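## Task

Take tube A (violet cap, sitting in RK position C5) and set it upright on the centre of the balance pan. Close the balance door, then press the PRINT key. Afterwards, seat tube A fully in bore B3 of dry block DB and make sure the balance door ends up closed. Tubes belonging to others must stay seated in their bores and wells and must never be grasped. Every station must remain upright and flat on the bench mat. Nothing counts if it only stays in place because the robot is holding it. Finish by opening the gripper and moving the arm away.

## Robot and tools

Robot: one arm with six revolute joints and a two-finger gripper, mounted on a base that may sit slightly tilted on the table. It is driven purely in joint space; there is no Cartesian command.

Scene frame: origin on the table surface straight under the arm base, +z up, +y to the left when facing along +x. The camera calibration is given in this frame.

Bench layout: the tube rack RK is closest to the base. Behind it, left to right: balance BAL, dry block DB, mixer MX, spectrophotometer SP, magnet block MG. None is fastened, so pushes can shift or tip them. Rows are lettered from the front (A nearest a station's front), columns numbered from its left (1 leftmost). The balance door is the upper glass pane of its enclosure; it slides away from the viewer to open and toward the viewer to close. PRINT is the white key on the sloped front panel; pressing it with the door closed turns on a green lamp, pan loaded or not. Seated tubes must be pushed fully down in their bore.

execute_actions takes "actions", a list holding zero or one item, plus optional "pictures" (boolean).
- Empty list: no command, returns the state and camera images.
- Motion item: {"rows": [...], "steps": n}, n from 8 to 15 (default 15). Each row is seven numbers: six absolute joint target angles in radians, in order waist, shoulder, elbow, wrist pitch, wrist yaw, wrist roll, then the gripper opening. Rows are targets, not offsets. Row k is used on control step k (each step 1/30 s); if fewer rows than steps, the final row repeats. Up to 15 rows.
- Wait item: {"steps": n} with n up to 300; no new command, returns when n steps have elapsed since the previous result.
Nominal joint ranges (rad): waist -2.880..2.880, shoulder 0.000..3.142, elbow 0.000..3.019, wrist pitch -1.693..1.571, wrist yaw -1.571..1.571, wrist roll -2.094..2.094. True ends may differ by up to 0.019. A target more than 0.019 beyond a stated end, and farther out than the joint currently is, gets the whole call rejected (nothing is sent). Targets past the real end are clipped there, reported as "joint sent to its limit"; absence of that line does not prove more travel is available.
Gripper opening: -1 closed to +1 fully open (pad gap 0.094 m). Between the extremes the fingers go to where grip_measured would equal the command. To hold something, command roughly 0.03 below the grip_measured it reads while closed on the object; a smaller margin grips more gently. Readings may be biased by about 1 mm, constant within a scene. Pad force tops out near 50 to 62 N, weaker on thin parts, with a brief spike on contact.

Motion limits: each joint's sent target is capped at a fixed lead over its measured angle (waist 0.264, shoulder 0.32, elbow 0.276, wrist pitch 0.33, wrist yaw 0.186, wrist roll 0.522 rad), and all targets are scaled back if they would put the gripper over 70 mm from its current spot, so large moves take several calls. Very small moves of a few mm may produce no motion.

Timing: results are reported 8 steps before an action finishes; those last steps play out while you compose the next reply, and the simulation keeps running during that time. The arm keeps pursuing the last row sent until it nearly stops moving or a step is HELD.

Result lines: Joint positions and Joint velocities list the six joints (rad, rad/s) then pad gap (m, m/s). grip_measured gives the opening on the command scale. "joint command not followed" means a clearance check altered or blocked targets (mounts and posts count as part of the arm). HELD marks steps where your row was not fully sent. Joint torques are raw drive outputs with offsets, scaling and noise; nonzero in free air. MOTOR HOT appears from 85 °C; at 100 °C an OVER-TEMPERATURE FAULT drops the arm, so avoid holding loads long, including while thinking.

Cameras: cam_high (504x504, fixed, calibrated) and cam_wrist (616x616 fisheye, pose unknown). Pictures come with empty-list calls or when "pictures": true. zoom_image takes "camera" (cam_high or cam_wrist) and "region" [x0, y0, x1, y1] in pixels of that camera's latest image, origin top-left, at most 504x504.

finished_scene takes "scene", the number of the current scene; it is irreversible, grades the result and loads the next task.

Avoid: dropping or knocking anything off the table (ends the scene), slamming, hard pushes on stations, disturbing others' tubes, letting the object rely on the gripper at the end. Occasionally an outside nudge may move a loose object; check before finishing.

Each tool is called by a JSON object that holds its "fn" and its "kwargs".

## Session

{"fn": "execute_actions", "kwargs": {"actions": []}}

Scene clock: 0.00 s of 12600.00 s.
grip_measured=+1.000
Joint positions: [-1.402  1.125  0.602 -1.106  0.048  0.817  0.094]
Joint velocities: [ 0.005  0.015  0.002  0.002 -0.066  0.007  0.   ]
Joint torques (N m, as the arm reports them, + toward a larger angle): no reading
Motor temperatures (°C, as the motors report them): [24 24 24 21 22 23]

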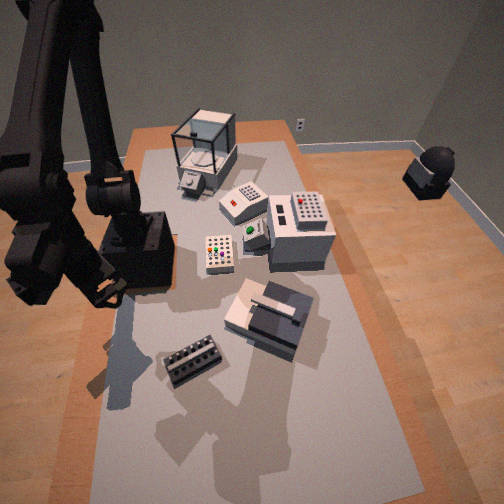

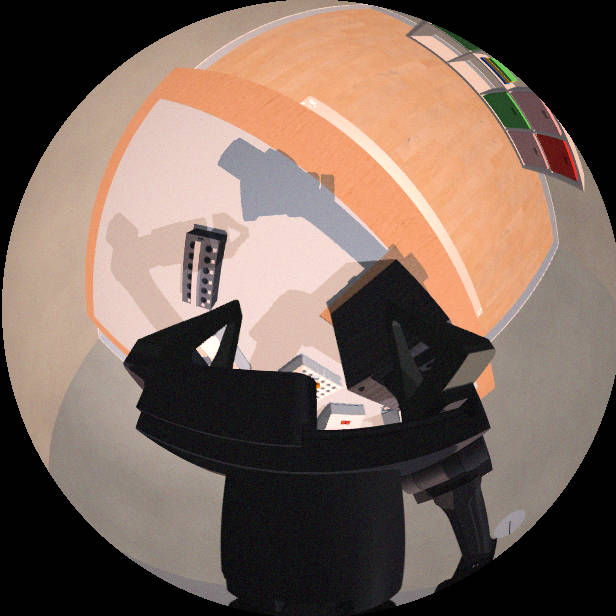

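{"fn": "zoom_image", "kwargs": {"camera": "cam_high", "region": [160, 100, 340, 280]}}

{"fn": "zoom_image", "kwargs": {"camera": "cam_high", "region": [0, 150, 200, 350]}}

Region (160, 100, 340, 280) of cam_high's 504x504 image, scaled by 2.800, with more detail than that image has.

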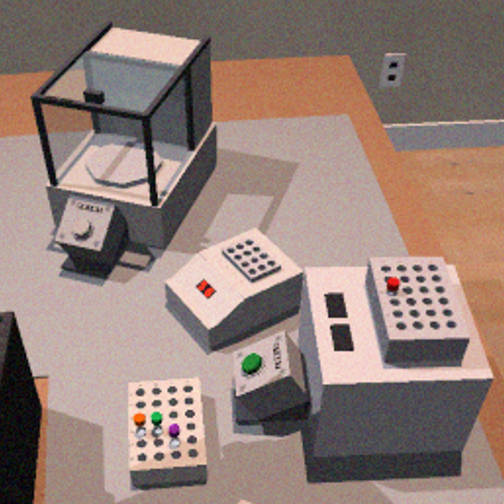

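Region (0, 150, 200, 350) of cam_high's 504x504 image, scaled by 2.520, with more detail than that image has.

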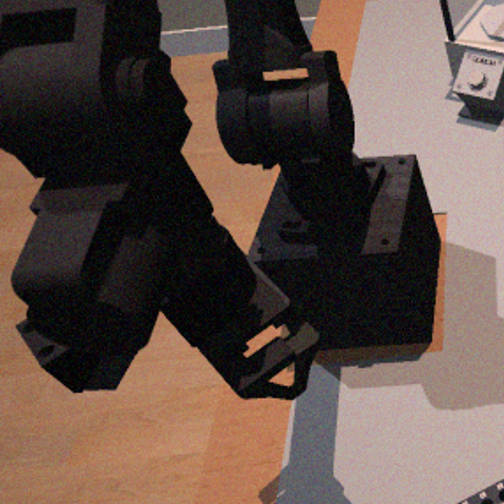

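{"fn": "execute_actions", "kwargs": {"actions": [{"rows":[[-0.33,1.125,0.602,-1.05,0,0,1]]}]}}

{"fn": "execute_actions", "kwargs": {"actions": [{"steps":90}], "pictures": true}}

Scene clock: 1.90 s of 12600.00 s.
grip_measured=+1.000
Joint positions: [-0.877  1.126  0.598 -1.052  0.003  0.239  0.094]
Joint velocities: [ 2.799 -0.005 -0.007  0.042  0.007 -1.546  0.   ]
Joint torques (N m, as the arm reports them, + toward a larger angle): [ 0.06 -4.2   7.7   0.09 -0.03 -0.19]
Motor temperatures (°C, as the motors report them): [24 24 24 21 22 23]
Steps of this call (steps 1 to 50: nothing new was sent; steps 51 to 57: the first 7 steps of this action). Readings (joint positions):
51: [-1.383 1.125 0.601 -1.100 0.038 0.743]
52: [-1.326 1.125 0.599 -1.086 0.024 0.646]
54: [-1.159 1.126 0.598 -1.065 0.009 0.452]
57: the state above

Scene clock: 4.90 s of 12600.00 s.
grip_measured=+1.000
Joint positions: [-0.316  1.126  0.598 -1.051 -0.002  0.016  0.094]
Joint velocities: [-0.005 -0.015 -0.012 -0.022 -0.066  0.022  0.   ]
Joint torques (N m, as the arm reports them, + toward a larger angle): [-0.75 -4.24  7.46  0.08  0.17 -0.21]
Motor temperatures (°C, as the motors report them): [24 24 25 21 22 23]
Kept back: nothing.
Steps of this call (steps 1 to 8: the last 8 steps of your previous action; steps 9 to 30: the robot went on to your last target; steps 31 to 90: nothing new was sent). Readings (joint positions):
1: [-0.782 1.126 0.598 -1.051 0.002 0.194]
2: [-0.686 1.126 0.598 -1.051 0.001 0.158]
4: [-0.495 1.126 0.598 -1.051 0.000 0.106]
8: [-0.296 1.126 0.598 -1.051 -0.008 0.048]
90: the state above
The arm was judged still, so your last target was given up. Only a new action makes it travel on or press farther. Fingers that are still opening or closing keep moving.

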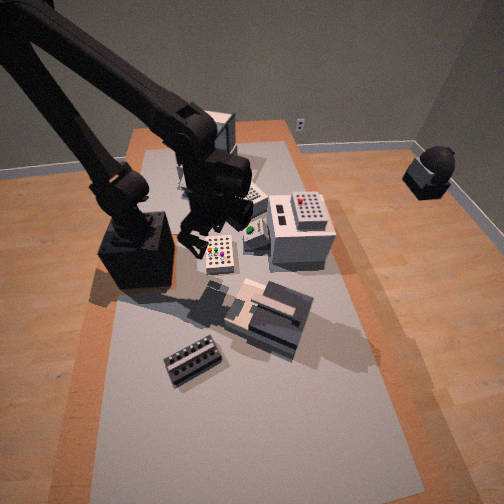

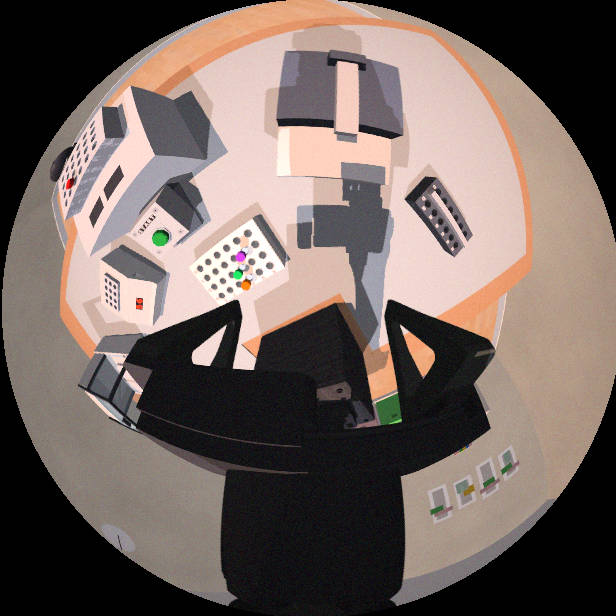

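{"fn": "zoom_image", "kwargs": {"camera": "cam_high", "region": [90, 90, 290, 290]}}

Region (90, 90, 290, 290) of cam_high's 504x504 image, scaled by 2.520, with more detail than that image has.

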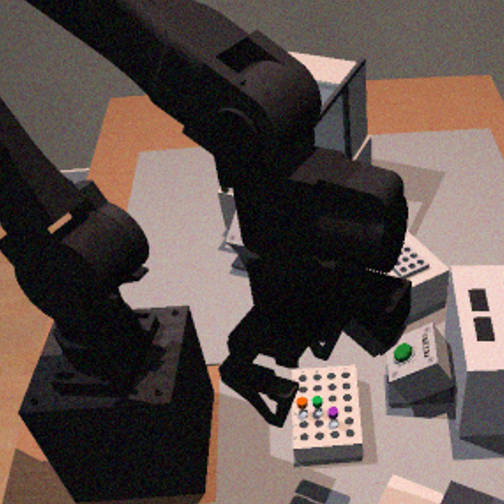

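{"fn": "execute_actions", "kwargs": {"actions": [{"rows":[[-0.15,1.2,0.65,-1.0,0,0,0]]}]}}

{"fn": "execute_actions", "kwargs": {"actions": [{"steps":30}], "pictures": true}}

{"fn": "zoom_image", "kwargs": {"camera": "cam_high", "region": [130, 120, 290, 280]}}

Scene clock: 6.77 s of 12600.00 s.
grip_measured=+0.003
Joint positions: [-0.144  1.206  0.607 -1.01  -0.002  0.014  0.047]
Joint velocities: [ 0.034  0.093 -0.002 -0.017 -0.095 -0.022 -0.002]
Joint torques (N m, as the arm reports them, + toward a larger angle): [-0.41 -5.72  9.99  0.3   0.15 -0.19]
Motor temperatures (°C, as the motors report them): [24 24 25 21 22 23]
Steps of this call (steps 1 to 49: nothing new was sent; steps 50 to 56: the first 7 steps of this action). Readings (joint positions):
50: [-0.303 1.131 0.598 -1.046 0.004 0.016]
51: [-0.270 1.143 0.600 -1.035 0.006 0.016]
53: [-0.192 1.178 0.606 -1.017 0.001 0.015]
56: the state above

Scene clock: 7.77 s of 12600.00 s.
grip_measured=+0.002
Joint positions: [-0.144  1.207  0.607 -1.01  -0.002  0.014  0.047]
Joint velocities: [-0.005 -0.005 -0.012 -0.002 -0.022  0.007  0.001]
Joint torques (N m, as the arm reports them, + toward a larger angle): [-0.25 -5.54  9.92  0.3   0.14 -0.19]
Motor temperatures (°C, as the motors report them): [24 24 25 21 22 23]
Kept back: nothing.
Steps of this call (steps 1 to 8: the last 8 steps of your previous action; steps 9 to 15: the robot went on to your last target; steps 16 to 30: nothing new was sent). Readings (joint positions):
1: [-0.144 1.207 0.607 -1.010 -0.002 0.014]
2: [-0.144 1.207 0.607 -1.010 -0.002 0.014]
4: [-0.144 1.207 0.607 -1.010 -0.002 0.014]
8: [-0.144 1.207 0.607 -1.010 -0.002 0.014]
30: the state above
The arm was judged still, so your last target was given up. Only a new action makes it travel on or press farther. Fingers that are still opening or closing keep moving.

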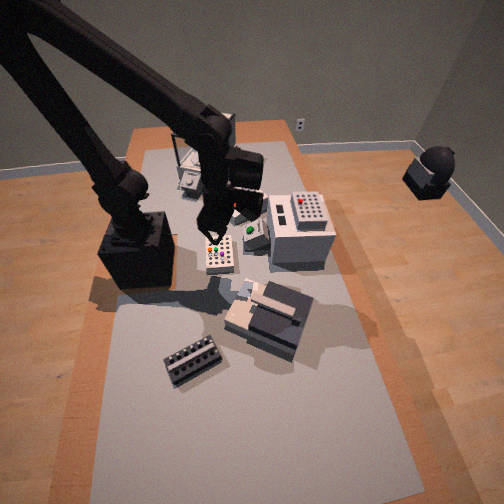

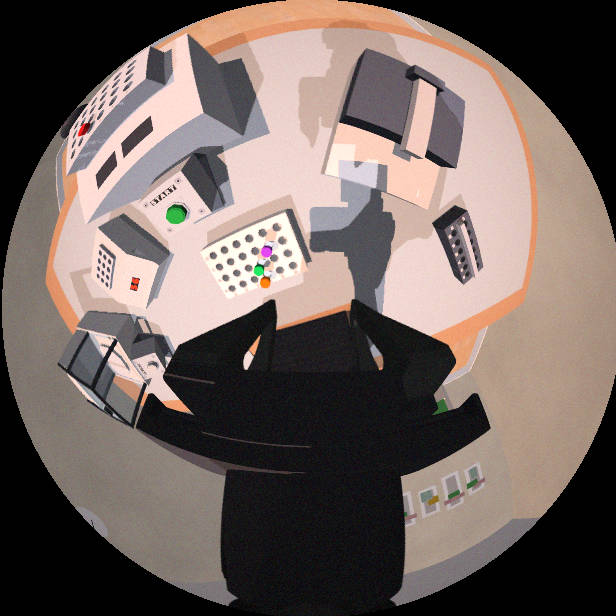

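Region (130, 120, 290, 280) of cam_high's 504x504 image, scaled by 3.150, with more detail than that image has.

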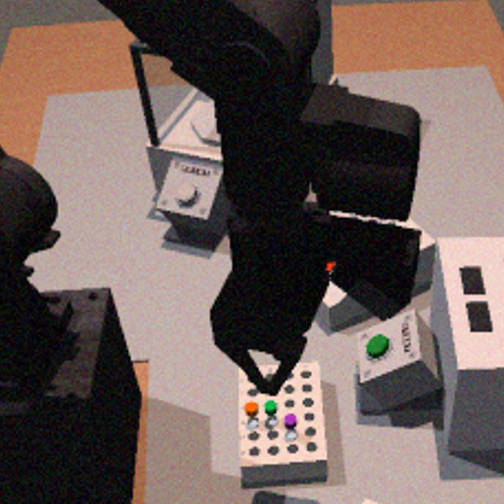

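{"fn": "execute_actions", "kwargs": {"actions": [{"rows":[[-0.15,1.2,0.65,-1.0,0,0.45,0]]}]}}

{"fn": "execute_actions", "kwargs": {"actions": [{"steps":30}], "pictures": true}}

{"fn": "zoom_image", "kwargs": {"camera": "cam_high", "region": [130, 120, 290, 280]}}

Scene clock: 8.77 s of 12600.00 s.
grip_measured=+0.002
Joint positions: [-0.144  1.207  0.607 -1.01  -0.001  0.342  0.047]
Joint velocities: [-0.005 -0.005  0.007  0.012 -0.022  0.623 -0.002]
Joint torques (N m, as the arm reports them, + toward a larger angle): [-0.25 -5.57  9.95  0.32  0.17  0.15]
Motor temperatures (°C, as the motors report them): [24 24 25 21 22 23]
Steps of this call (steps 1 to 23: nothing new was sent; steps 24 to 30: the first 7 steps of this action). Readings (joint positions):
24: [-0.144 1.207 0.607 -1.010 -0.002 0.078]
25: [-0.144 1.207 0.607 -1.010 -0.001 0.150]
27: [-0.144 1.207 0.607 -1.010 -0.001 0.253]
30: the state above

Scene clock: 9.77 s of 12600.00 s.
grip_measured=+0.002
Joint positions: [-0.144  1.207  0.607 -1.01  -0.001  0.434  0.047]
Joint velocities: [-0.015 -0.005 -0.007  0.022  0.007 -0.051  0.001]
Joint torques (N m, as the arm reports them, + toward a larger angle): [-0.27 -5.57  9.95  0.32  0.18  0.17]
Motor temperatures (°C, as the motors report them): [24 24 25 21 22 23]
Kept back: nothing.
Steps of this call (steps 1 to 8: the last 8 steps of your previous action; steps 9 to 30: the robot went on to your last target). Readings (joint positions):
1: [-0.144 1.207 0.607 -1.010 -0.001 0.361]
2: [-0.144 1.207 0.607 -1.010 -0.001 0.375]
4: [-0.144 1.207 0.607 -1.010 -0.001 0.397]
8: [-0.144 1.207 0.607 -1.010 -0.001 0.419]
30: the state above
The arm was judged still, so your last target was given up. Only a new action makes it travel on or press farther. Fingers that are still opening or closing keep moving.

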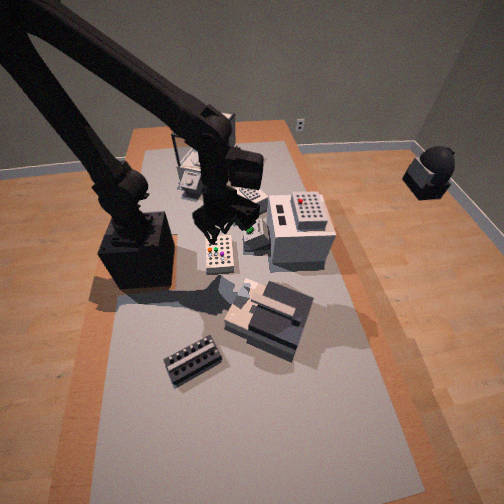

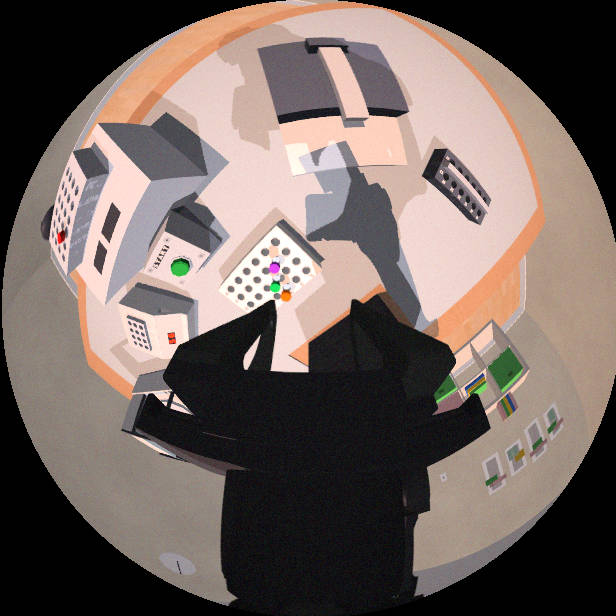

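Region (130, 120, 290, 280) of cam_high's 504x504 image, scaled by 3.150, with more detail than that image has.

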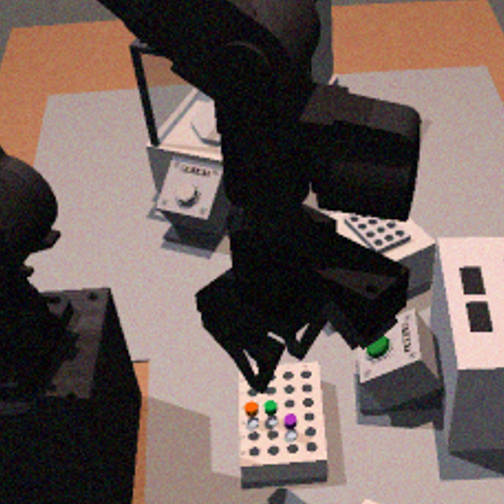

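{"fn": "execute_actions", "kwargs": {"actions": [{"rows":[[0.04,1.27,0.55,-0.81,0,-0.32,0]]}]}}

{"fn": "execute_actions", "kwargs": {"actions": [{"steps":40}], "pictures": true}}

{"fn": "zoom_image", "kwargs": {"camera": "cam_high", "region": [130, 120, 290, 280]}}

Scene clock: 10.97 s of 12600.00 s.
grip_measured=+0.003
Joint positions: [ 0.051  1.276  0.545 -0.826 -0.003 -0.114  0.047]
Joint velocities: [ 0.044  0.103 -0.115  0.042 -0.007 -1.267 -0.001]
Joint torques (N m, as the arm reports them, + toward a larger angle): [-0.74 -6.43  7.1   0.56  0.19 -0.16]
Motor temperatures (°C, as the motors report them): [24 24 26 21 22 23]
Steps of this call (steps 1 to 29: nothing new was sent; steps 30 to 36: the first 7 steps of this action). Readings (joint positions):
30: [-0.131 1.210 0.598 -0.977 0.006 0.359]
31: [-0.095 1.218 0.583 -0.915 0.008 0.262]
33: [-0.007 1.247 0.562 -0.847 0.001 0.073]
36: the state above

Scene clock: 12.30 s of 12600.00 s.
grip_measured=+0.002
Joint positions: [ 0.051  1.277  0.54  -0.823 -0.002 -0.304  0.047]
Joint velocities: [-0.005  0.005  0.012 -0.007 -0.051  0.037  0.001]
Joint torques (N m, as the arm reports them, + toward a larger angle): [-0.62 -6.01  6.88  0.48  0.14 -0.21]
Motor temperatures (°C, as the motors report them): [24 24 26 21 22 23]
Kept back: nothing.
Steps of this call (steps 1 to 8: the last 8 steps of your previous action; steps 9 to 30: the robot went on to your last target; steps 31 to 40: nothing new was sent). Readings (joint positions):
1: [0.051 1.277 0.542 -0.826 -0.003 -0.152]
2: [0.051 1.277 0.540 -0.826 -0.002 -0.183]
4: [0.051 1.277 0.540 -0.824 -0.002 -0.227]
8: [0.051 1.277 0.540 -0.823 -0.002 -0.273]
40: the state above
The arm was judged still, so your last target was given up. Only a new action makes it travel on or press farther. Fingers that are still opening or closing keep moving.

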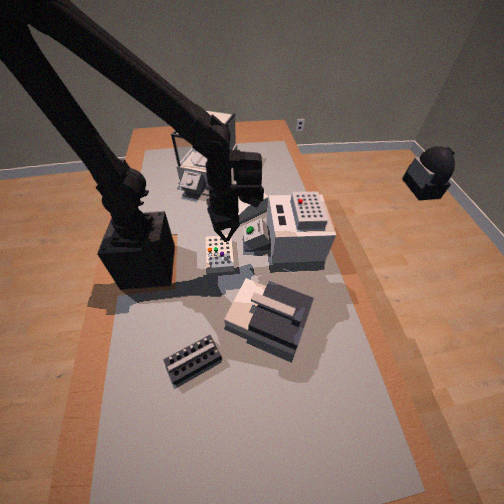

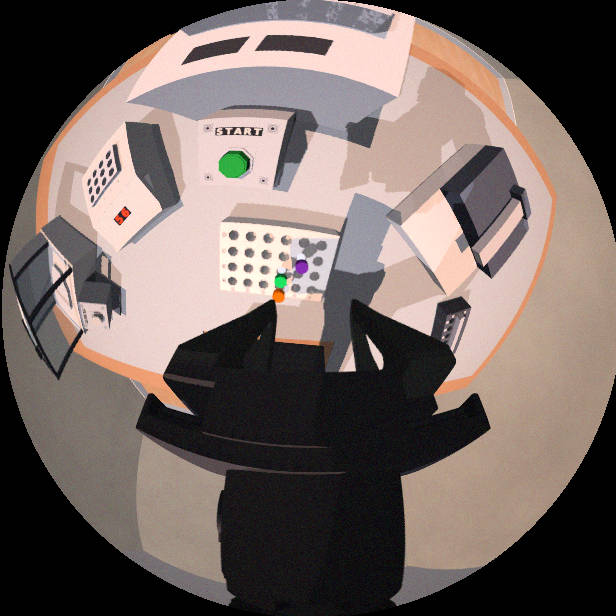

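Region (130, 120, 290, 280) of cam_high's 504x504 image, scaled by 3.150, with more detail than that image has.

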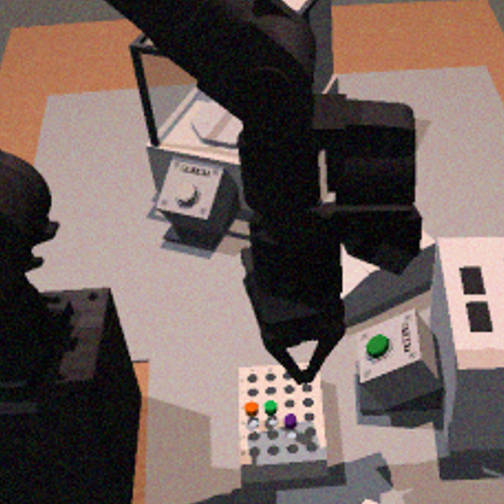

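{"fn": "execute_actions", "kwargs": {"actions": [{"rows":[[0.08,1.316,0.45,-0.68,0,-0.2,-0.4]]}]}}

{"fn": "execute_actions", "kwargs": {"actions": [{"steps":30}], "pictures": true}}

{"fn": "zoom_image", "kwargs": {"camera": "cam_high", "region": [170, 180, 270, 280]}}

Scene clock: 13.07 s of 12600.00 s.
grip_measured=-0.397
Joint positions: [ 0.065  1.317  0.436 -0.7   -0.002 -0.235  0.028]
Joint velocities: [-0.015  0.112 -0.183  0.007  0.022  0.095  0.   ]
Joint torques (N m, as the arm reports them, + toward a larger angle): [ 1.3  -5.55  7.07  0.68  0.14  0.13]
Motor temperatures (°C, as the motors report them): [24 24 26 21 22 23]
Steps of this call (steps 1 to 16: nothing new was sent; steps 17 to 23: the first 7 steps of this action). Readings (joint positions):
17: [0.052 1.279 0.528 -0.796 -0.002 -0.291]
18: [0.055 1.281 0.508 -0.748 -0.002 -0.276]
20: [0.062 1.296 0.469 -0.705 -0.002 -0.254]
23: the state above

Scene clock: 14.07 s of 12600.00 s.
grip_measured=-0.398
Joint positions: [ 0.065  1.32   0.432 -0.692 -0.002 -0.216  0.028]
Joint velocities: [ 0.005 -0.005 -0.002  0.007 -0.095  0.007  0.001]
Joint torques (N m, as the arm reports them, + toward a larger angle): [ 1.22 -5.28  6.59  0.4   0.14  0.16]
Motor temperatures (°C, as the motors report them): [24 24 26 21 22 23]
Kept back: nothing.
Steps of this call (steps 1 to 8: the last 8 steps of your previous action; steps 9 to 30: the robot went on to your last target). Readings (joint positions):
1: [0.065 1.319 0.432 -0.700 -0.002 -0.231]
2: [0.065 1.320 0.432 -0.700 -0.002 -0.228]
4: [0.065 1.320 0.432 -0.694 -0.002 -0.224]
8: [0.065 1.320 0.432 -0.692 -0.002 -0.219]
30: the state above
The arm was judged still, so your last target was given up. Only a new action makes it travel on or press farther. Fingers that are still opening or closing keep moving.

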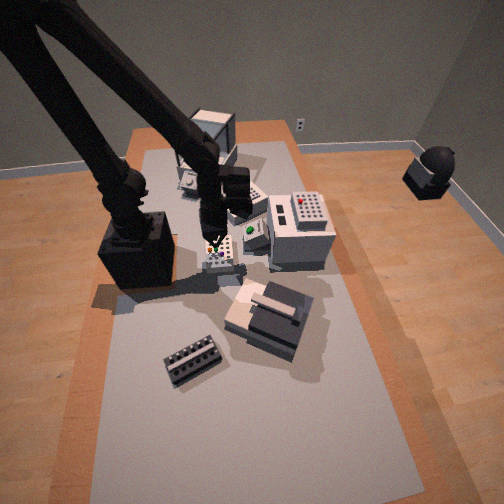

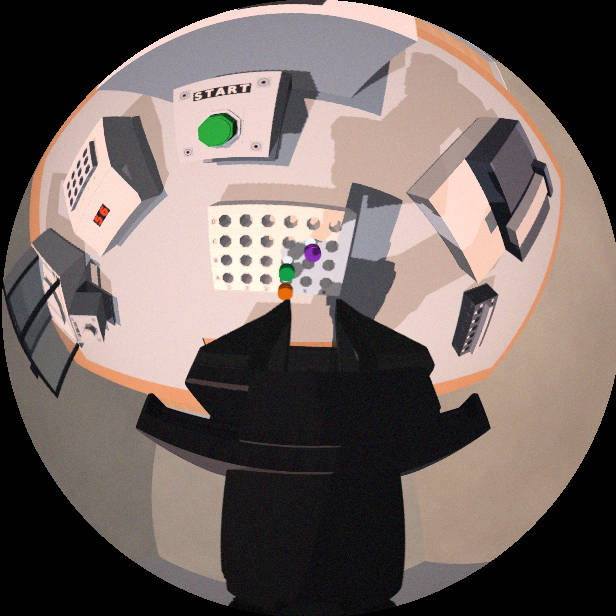

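Region (170, 180, 270, 280) of cam_high's 504x504 image, scaled by 5.040, with more detail than that image has.

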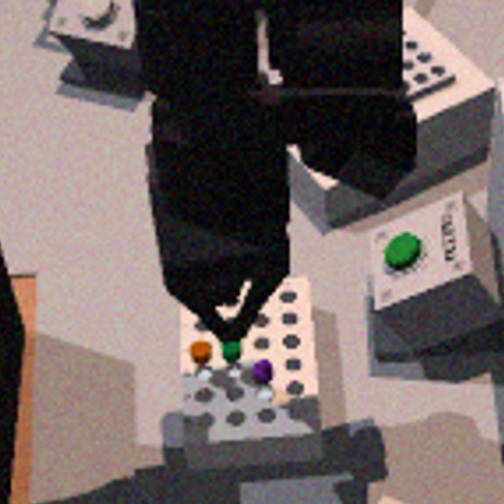

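{"fn": "execute_actions", "kwargs": {"actions": [{"rows":[[0.08,1.425,0.485,-0.575,0,-0.2,-0.4]]}]}}

{"fn": "execute_actions", "kwargs": {"actions": [{"steps":30}], "pictures": true}}

{"fn": "zoom_image", "kwargs": {"camera": "cam_high", "region": [170, 180, 270, 280]}}

Scene clock: 15.10 s of 12600.00 s.
grip_measured=-0.398
Joint positions: [ 0.065  1.435  0.456 -0.587 -0.002 -0.216  0.028]
Joint velocities: [-0.005  0.034  0.017  0.022  0.007 -0.037 -0.   ]
Joint torques (N m, as the arm reports them, + toward a larger angle): [ 1.1  -7.01  6.76  0.37  0.14  0.16]
Motor temperatures (°C, as the motors report them): [24 24 26 21 22 23]
Steps of this call (steps 1 to 24: nothing new was sent; steps 25 to 31: the first 7 steps of this action). Readings (joint positions):
25: [0.065 1.328 0.432 -0.675 -0.002 -0.216]
26: [0.065 1.349 0.434 -0.644 -0.002 -0.216]
28: [0.065 1.401 0.448 -0.605 -0.002 -0.216]
31: the state above

Scene clock: 16.10 s of 12600.00 s.
grip_measured=-0.398
Joint positions: [ 0.065  1.435  0.456 -0.586 -0.002 -0.216  0.028]
Joint velocities: [-0.015 -0.015  0.002  0.012 -0.081  0.022 -0.001]
Joint torques (N m, as the arm reports them, + toward a larger angle): [ 1.12 -6.81  6.75  0.41  0.14  0.16]
Motor temperatures (°C, as the motors report them): [24 24 26 21 22 23]
Kept back: nothing.
Steps of this call (steps 1 to 8: the last 8 steps of your previous action; steps 9 to 15: the robot went on to your last target; steps 16 to 30: nothing new was sent). Readings (joint positions):
1: [0.065 1.435 0.456 -0.586 -0.002 -0.216]
2: [0.065 1.435 0.456 -0.586 -0.002 -0.216]
4: [0.065 1.435 0.456 -0.586 -0.002 -0.216]
8: [0.065 1.435 0.456 -0.586 -0.002 -0.216]
30: the state above
The arm was judged still, so your last target was given up. Only a new action makes it travel on or press farther. Fingers that are still opening or closing keep moving.

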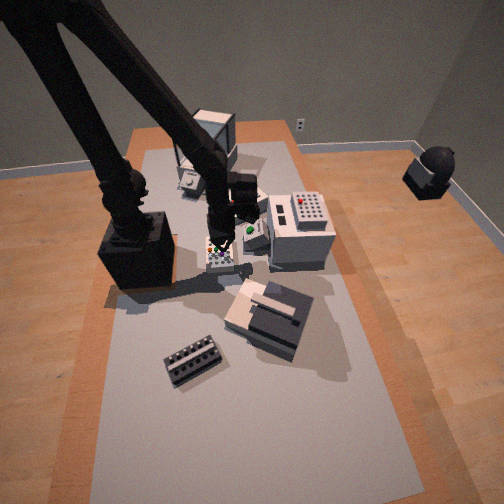

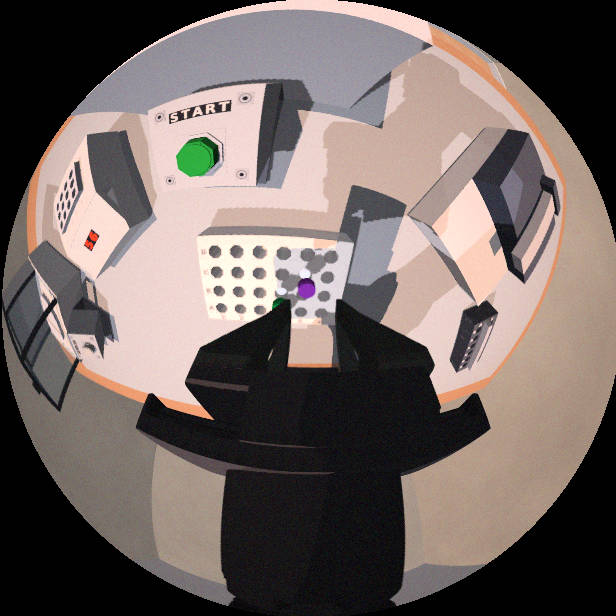

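Region (170, 180, 270, 280) of cam_high's 504x504 image, scaled by 5.040, with more detail than that image has.

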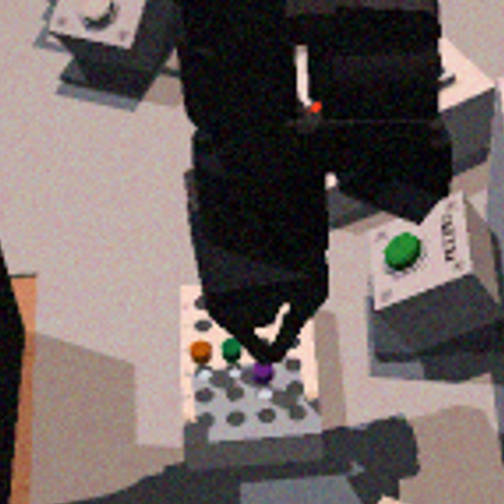

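{"fn": "execute_actions", "kwargs": {"actions": [{"rows":[[0.098,1.46,0.465,-0.53,0,-0.2,-0.4],[0.098,1.46,0.465,-0.53,0,-0.2,-0.4],[0.098,1.46,0.465,-0.53,0,-0.2,-0.4],[0.098,1.46,0.465,-0.53,0,-0.2,-0.4],[0.098,1.5,0.447,-0.48,0,-0.2,-0.4]]}]}}

{"fn": "execute_actions", "kwargs": {"actions": [{"steps":20}], "pictures": true}}

{"fn": "zoom_image", "kwargs": {"camera": "cam_high", "region": [170, 180, 270, 280]}}

Scene clock: 16.77 s of 12600.00 s.
grip_measured=-0.398
Joint positions: [ 0.084  1.477  0.451 -0.506 -0.001 -0.215  0.028]
Joint velocities: [-0.015  0.337 -0.027  0.252 -0.051 -0.022 -0.   ]
Joint torques (N m, as the arm reports them, + toward a larger angle): [ 0.92 -6.04  4.18  0.29  0.12  0.16]
Motor temperatures (°C, as the motors report them): [24 24 26 21 22 23]
Steps of this call (steps 1 to 13: nothing new was sent; steps 14 to 20: the first 7 steps of this action). Readings (joint positions):
14: [0.067 1.437 0.456 -0.579 -0.001 -0.215]
15: [0.070 1.440 0.456 -0.566 -0.001 -0.215]
17: [0.079 1.449 0.456 -0.548 -0.001 -0.215]
20: the state above

Scene clock: 17.43 s of 12600.00 s.
grip_measured=-0.398
Joint positions: [ 0.084  1.501  0.444 -0.493 -0.001 -0.215  0.028]
Joint velocities: [-0.005 -0.005 -0.022  0.002  0.11  -0.139 -0.001]
Joint torques (N m, as the arm reports them, + toward a larger angle): [ 1.06 -6.43  4.41  0.48  0.12  0.16]
Motor temperatures (°C, as the motors report them): [24 24 26 21 22 23]
Kept back: nothing.
Steps of this call (steps 1 to 8: the last 8 steps of your previous action; steps 9 to 20: the robot went on to your last target). Readings (joint positions):
1: [0.084 1.487 0.450 -0.499 -0.001 -0.215]
2: [0.084 1.495 0.449 -0.496 -0.001 -0.215]
4: [0.084 1.501 0.445 -0.495 -0.001 -0.215]
8: [0.084 1.501 0.444 -0.494 -0.001 -0.215]
20: the state above

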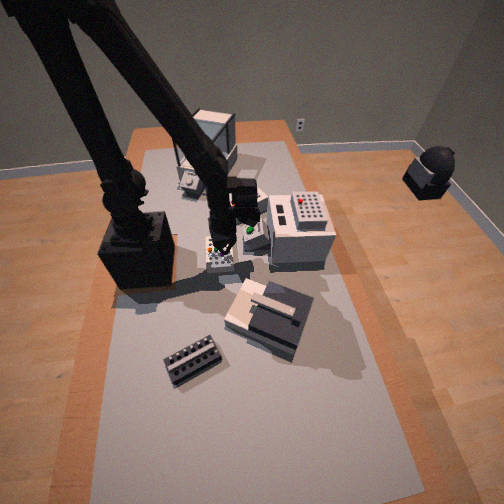

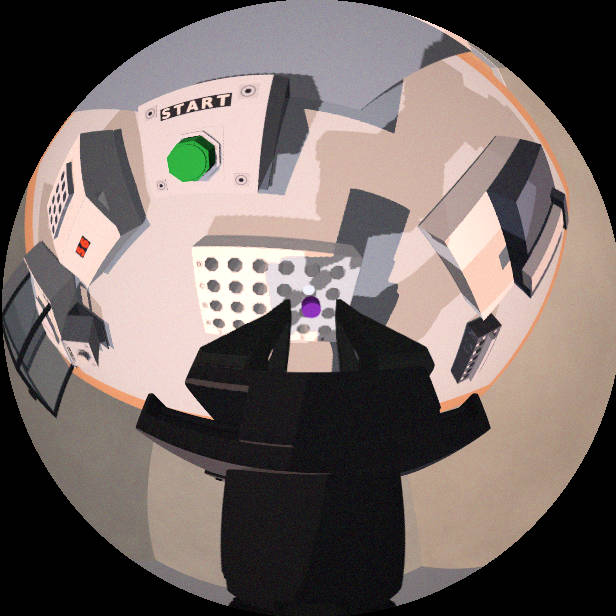

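Region (170, 180, 270, 280) of cam_high's 504x504 image, scaled by 5.040, with more detail than that image has.

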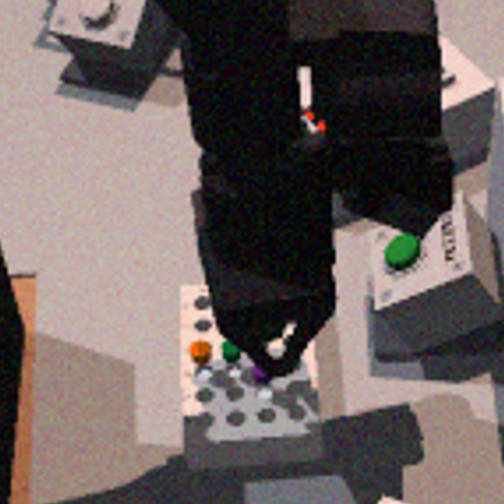

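{"fn": "execute_actions", "kwargs": {"actions": [{"rows":[[0.098,1.3,0.62,-0.85,0,0,-1]]}]}}

{"fn": "execute_actions", "kwargs": {"actions": [{"rows":[[0.5,1.3,0.75,-1.0,0,0,-1],[0.5,1.3,0.75,-1.0,0,0,-1],[0.5,1.3,0.75,-1.0,0,0,-1],[0.5,1.3,0.75,-1.0,0,0,-1],[0.5,1.3,0.75,-1.0,0,0,-1],[1.51,1.39,0.9,-1.02,0,0,-1]]}]}}

{"fn": "execute_actions", "kwargs": {"actions": [{"steps":45}], "pictures": true}}

{"fn": "zoom_image", "kwargs": {"camera": "cam_high", "region": [130, 50, 290, 210]}}

Scene clock: 19.10 s of 12600.00 s.
grip_measured=-0.982
Joint positions: [ 0.084  1.306  0.577 -0.821 -0.001 -0.071  0.001]
Joint velocities: [-0.015 -0.63   0.496 -0.242 -0.022  0.388  0.   ]
Joint torques (N m, as the arm reports them, + toward a larger angle): [ 1.13 -3.37  6.94 -0.31  0.12  0.17]
Motor temperatures (°C, as the motors report them): [24 24 26 21 22 23]
Steps of this call (steps 1 to 15: the robot went on to your last target; steps 16 to 43: nothing new was sent; steps 44 to 50: the first 7 steps of this action). Readings (joint positions):
44: [0.084 1.492 0.455 -0.535 -0.001 -0.195]
45: [0.084 1.470 0.474 -0.618 -0.001 -0.170]
47: [0.084 1.400 0.515 -0.742 -0.001 -0.124]
50: the state above

Scene clock: 19.60 s of 12600.00 s.
grip_measured=-0.982
Joint positions: [ 0.447  1.316  0.719 -0.98   0.003 -0.019  0.001]
Joint velocities: [ 1.646  0.396  0.789 -0.237 -0.007  0.022 -0.   ]
Joint torques (N m, as the arm reports them, + toward a larger angle): [-0.07 -5.6  10.32 -0.18  0.05  0.11]
Motor temperatures (°C, as the motors report them): [24 24 26 21 22 23]
Steps of this call (steps 1 to 8: the last 8 steps of your previous action; steps 9 to 15: the first 7 steps of this action). Readings (joint positions):
9: [0.099 1.296 0.616 -0.862 0.006 -0.022]
10: [0.137 1.299 0.629 -0.900 0.008 -0.021]
12: [0.255 1.301 0.658 -0.946 0.008 -0.020]
15: the state above

Scene clock: 21.10 s of 12600.00 s.
grip_measured=-0.983
Joint positions: [ 1.521  1.388  0.865 -1.01  -0.002 -0.016  0.001]
Joint velocities: [ 0.005  0.005  0.012 -0.002 -0.066 -0.066  0.001]
Joint torques (N m, as the arm reports them, + toward a larger angle): [-0.25 -8.77  9.16 -0.41  0.1   0.15]
Motor temperatures (°C, as the motors report them): [24 24 26 21 22 23]
Kept back: nothing.
Steps of this call (steps 1 to 8: the last 8 steps of your previous action; steps 9 to 45: the robot went on to your last target). Readings (joint positions):
1: [0.503 1.330 0.747 -0.986 0.003 -0.019]
2: [0.559 1.344 0.775 -0.989 0.003 -0.019]
4: [0.675 1.368 0.822 -0.990 0.003 -0.019]
8: [0.928 1.386 0.863 -0.990 0.003 -0.019]
45: the state above
The arm was judged still, so your last target was given up. Only a new action makes it travel on or press farther. Fingers that are still opening or closing keep moving.

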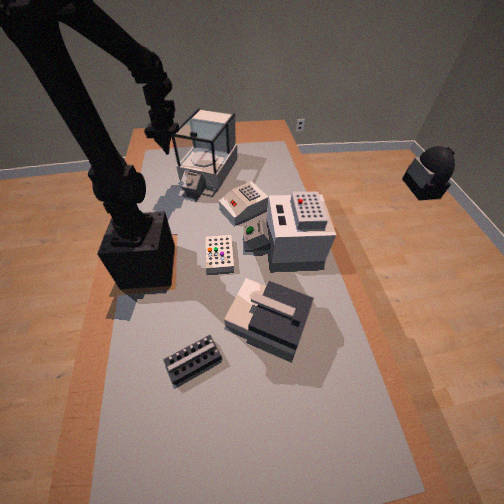

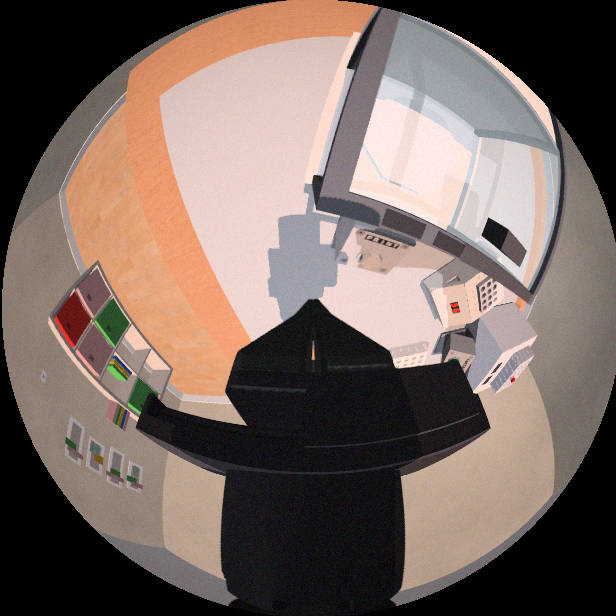

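Region (130, 50, 290, 210) of cam_high's 504x504 image, scaled by 3.150, with more detail than that image has.

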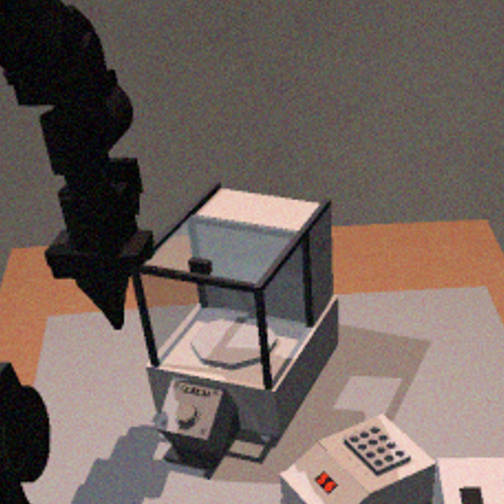

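{"fn": "execute_actions", "kwargs": {"actions": [{"rows":[[1.51,1.37,1.07,-1.22,0,0,-1]]}]}}

{"fn": "execute_actions", "kwargs": {"actions": [{"rows":[[1.33,1.37,1.07,-1.22,0,0,-1]]}]}}

{"fn": "execute_actions", "kwargs": {"actions": [{"steps":25}], "pictures": true}}

{"fn": "zoom_image", "kwargs": {"camera": "cam_high", "region": [130, 50, 290, 210]}}

Scene clock: 21.97 s of 12600.00 s.
grip_measured=-0.983
Joint positions: [ 1.521  1.384  1.033 -1.199 -0.002 -0.016  0.001]
Joint velocities: [-0.005 -0.122  0.398 -0.022 -0.037 -0.051  0.   ]
Joint torques (N m, as the arm reports them, + toward a larger angle): [ -0.28 -10.4    8.04  -0.74   0.1    0.16]
Motor temperatures (°C, as the motors report them): [24 24 26 21 22 23]
Steps of this call (steps 1 to 19: nothing new was sent; steps 20 to 26: the first 7 steps of this action). Readings (joint positions):
20: [1.521 1.388 0.879 -1.043 -0.002 -0.016]
21: [1.521 1.393 0.905 -1.103 -0.002 -0.016]
23: [1.521 1.392 0.964 -1.177 -0.002 -0.016]
26: the state above

Scene clock: 22.47 s of 12600.00 s.
grip_measured=-0.983
Joint positions: [ 1.315  1.373  1.048 -1.21   0.004 -0.014  0.001]
Joint velocities: [-0.425 -0.005  0.007 -0.027  0.066 -0.007 -0.001]
Joint torques (N m, as the arm reports them, + toward a larger angle): [ 3.18 -9.98  8.99 -0.44 -0.14  0.12]
Motor temperatures (°C, as the motors report them): [24 24 26 21 22 23]
Steps of this call (steps 1 to 8: the last 8 steps of your previous action; steps 9 to 15: the first 7 steps of this action). Readings (joint positions):
9: [1.509 1.373 1.048 -1.210 -0.007 -0.016]
10: [1.484 1.373 1.048 -1.210 -0.009 -0.016]
12: [1.403 1.373 1.048 -1.210 -0.005 -0.016]
15: the state above

Scene clock: 23.30 s of 12600.00 s.
grip_measured=-0.983
Joint positions: [ 1.315  1.373  1.048 -1.21   0.003 -0.014  0.001]
Joint velocities: [-0.015 -0.005  0.012 -0.012 -0.022  0.022  0.   ]
Joint torques (N m, as the arm reports them, + toward a larger angle): [ 1.39 -9.88  9.04 -0.38 -0.05  0.13]
Motor temperatures (°C, as the motors report them): [24 24 26 21 22 23]
Kept back: nothing.
Steps of this call (steps 1 to 8: the last 8 steps of your previous action; steps 9 to 15: the robot went on to your last target; steps 16 to 25: nothing new was sent). Readings (joint positions):
1: [1.306 1.373 1.048 -1.210 0.004 -0.014]
2: [1.306 1.373 1.048 -1.210 0.004 -0.014]
4: [1.310 1.373 1.048 -1.210 0.003 -0.014]
8: [1.315 1.373 1.048 -1.210 0.003 -0.014]
25: the state above
The arm was judged still, so your last target was given up. Only a new action makes it travel on or press farther. Fingers that are still opening or closing keep moving.

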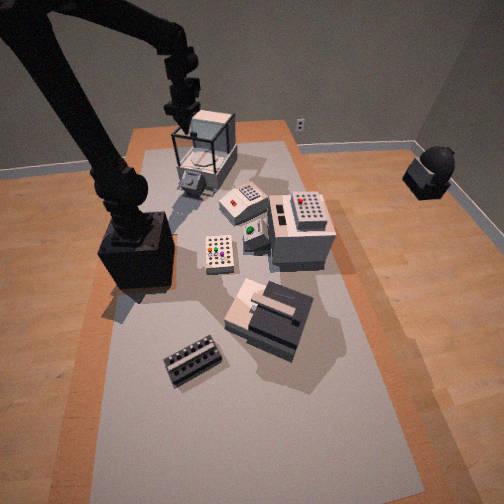

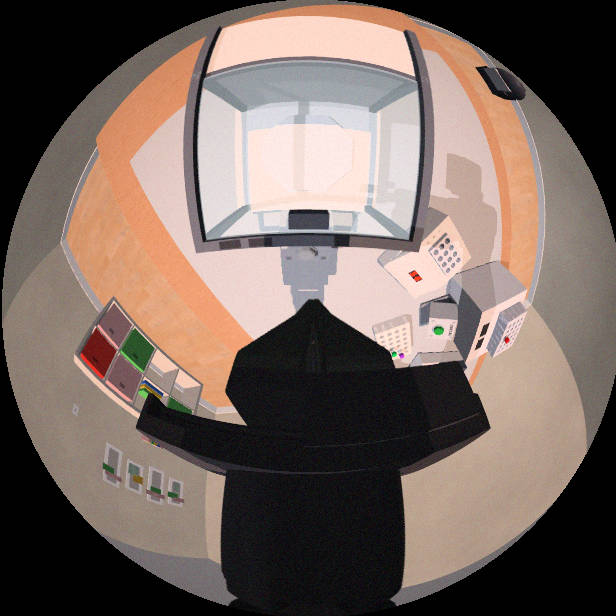

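Region (130, 50, 290, 210) of cam_high's 504x504 image, scaled by 3.150, with more detail than that image has.

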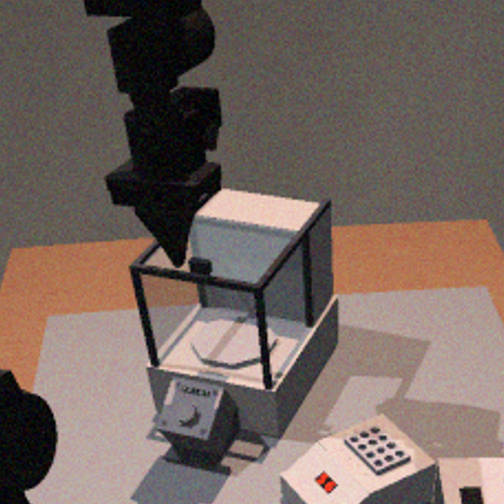

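{"fn": "execute_actions", "kwargs": {"actions": [{"rows":[[1.33,1.425,1.07,-1.18,0,0,-1]]}]}}

{"fn": "execute_actions", "kwargs": {"actions": [{"steps":20}], "pictures": true}}

{"fn": "zoom_image", "kwargs": {"camera": "cam_high", "region": [160, 85, 250, 175]}}

Scene clock: 23.93 s of 12600.00 s.
grip_measured=-0.983
Joint positions: [ 1.315  1.426  1.048 -1.191  0.003 -0.014  0.001]
Joint velocities: [-0.005  0.151  0.002 -0.002 -0.022  0.066  0.   ]
Joint torques (N m, as the arm reports them, + toward a larger angle): [  1.36 -11.01   8.76   0.2   -0.06   0.13]
Motor temperatures (°C, as the motors report them): [24 24 26 21 22 23]
Steps of this call (steps 1 to 12: nothing new was sent; steps 13 to 19: the first 7 steps of this action). Readings (joint positions):
13: [1.315 1.376 1.048 -1.208 0.003 -0.014]
14: [1.315 1.381 1.048 -1.203 0.003 -0.014]
16: [1.315 1.401 1.048 -1.195 0.003 -0.014]
19: the state above

Scene clock: 24.60 s of 12600.00 s.
grip_measured=-0.983
Joint positions: [ 1.315  1.432  1.048 -1.19   0.003 -0.014  0.001]
Joint velocities: [-0.005 -0.005  0.002 -0.002 -0.081  0.037 -0.   ]
Joint torques (N m, as the arm reports them, + toward a larger angle): [  1.3  -10.81   8.73   0.18  -0.06   0.13]
Motor temperatures (°C, as the motors report them): [24 24 26 21 22 23]
Kept back: nothing.
Steps of this call (steps 1 to 8: the last 8 steps of your previous action; steps 9 to 15: the robot went on to your last target; steps 16 to 20: nothing new was sent). Readings (joint positions):
1: [1.315 1.430 1.048 -1.191 0.003 -0.014]
2: [1.315 1.432 1.048 -1.191 0.003 -0.014]
4: [1.315 1.432 1.048 -1.191 0.003 -0.014]
8: [1.315 1.432 1.048 -1.190 0.003 -0.014]
20: the state above
The arm was judged still, so your last target was given up. Only a new action makes it travel on or press farther. Fingers that are still opening or closing keep moving.

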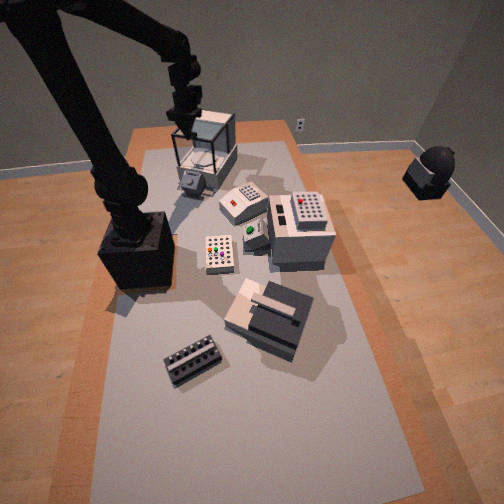

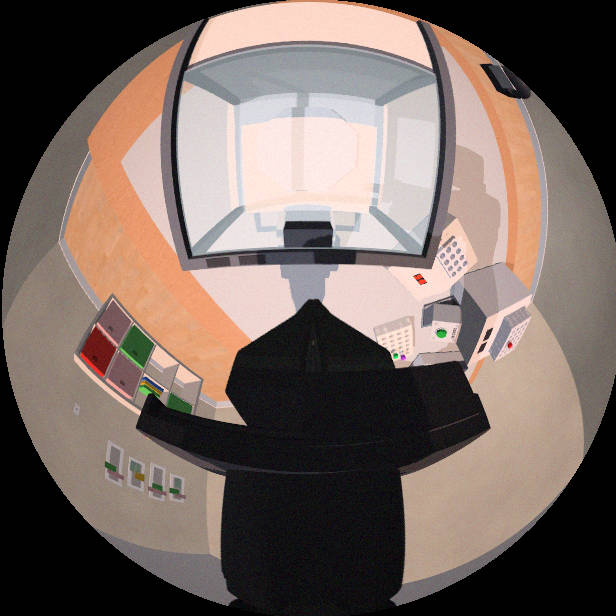

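Region (160, 85, 250, 175) of cam_high's 504x504 image, scaled by 5.600, with more detail than that image has.

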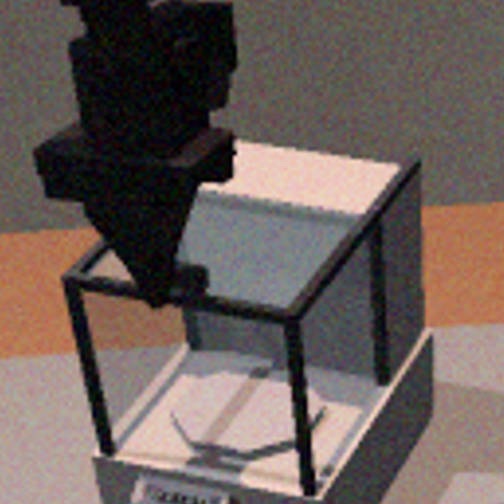

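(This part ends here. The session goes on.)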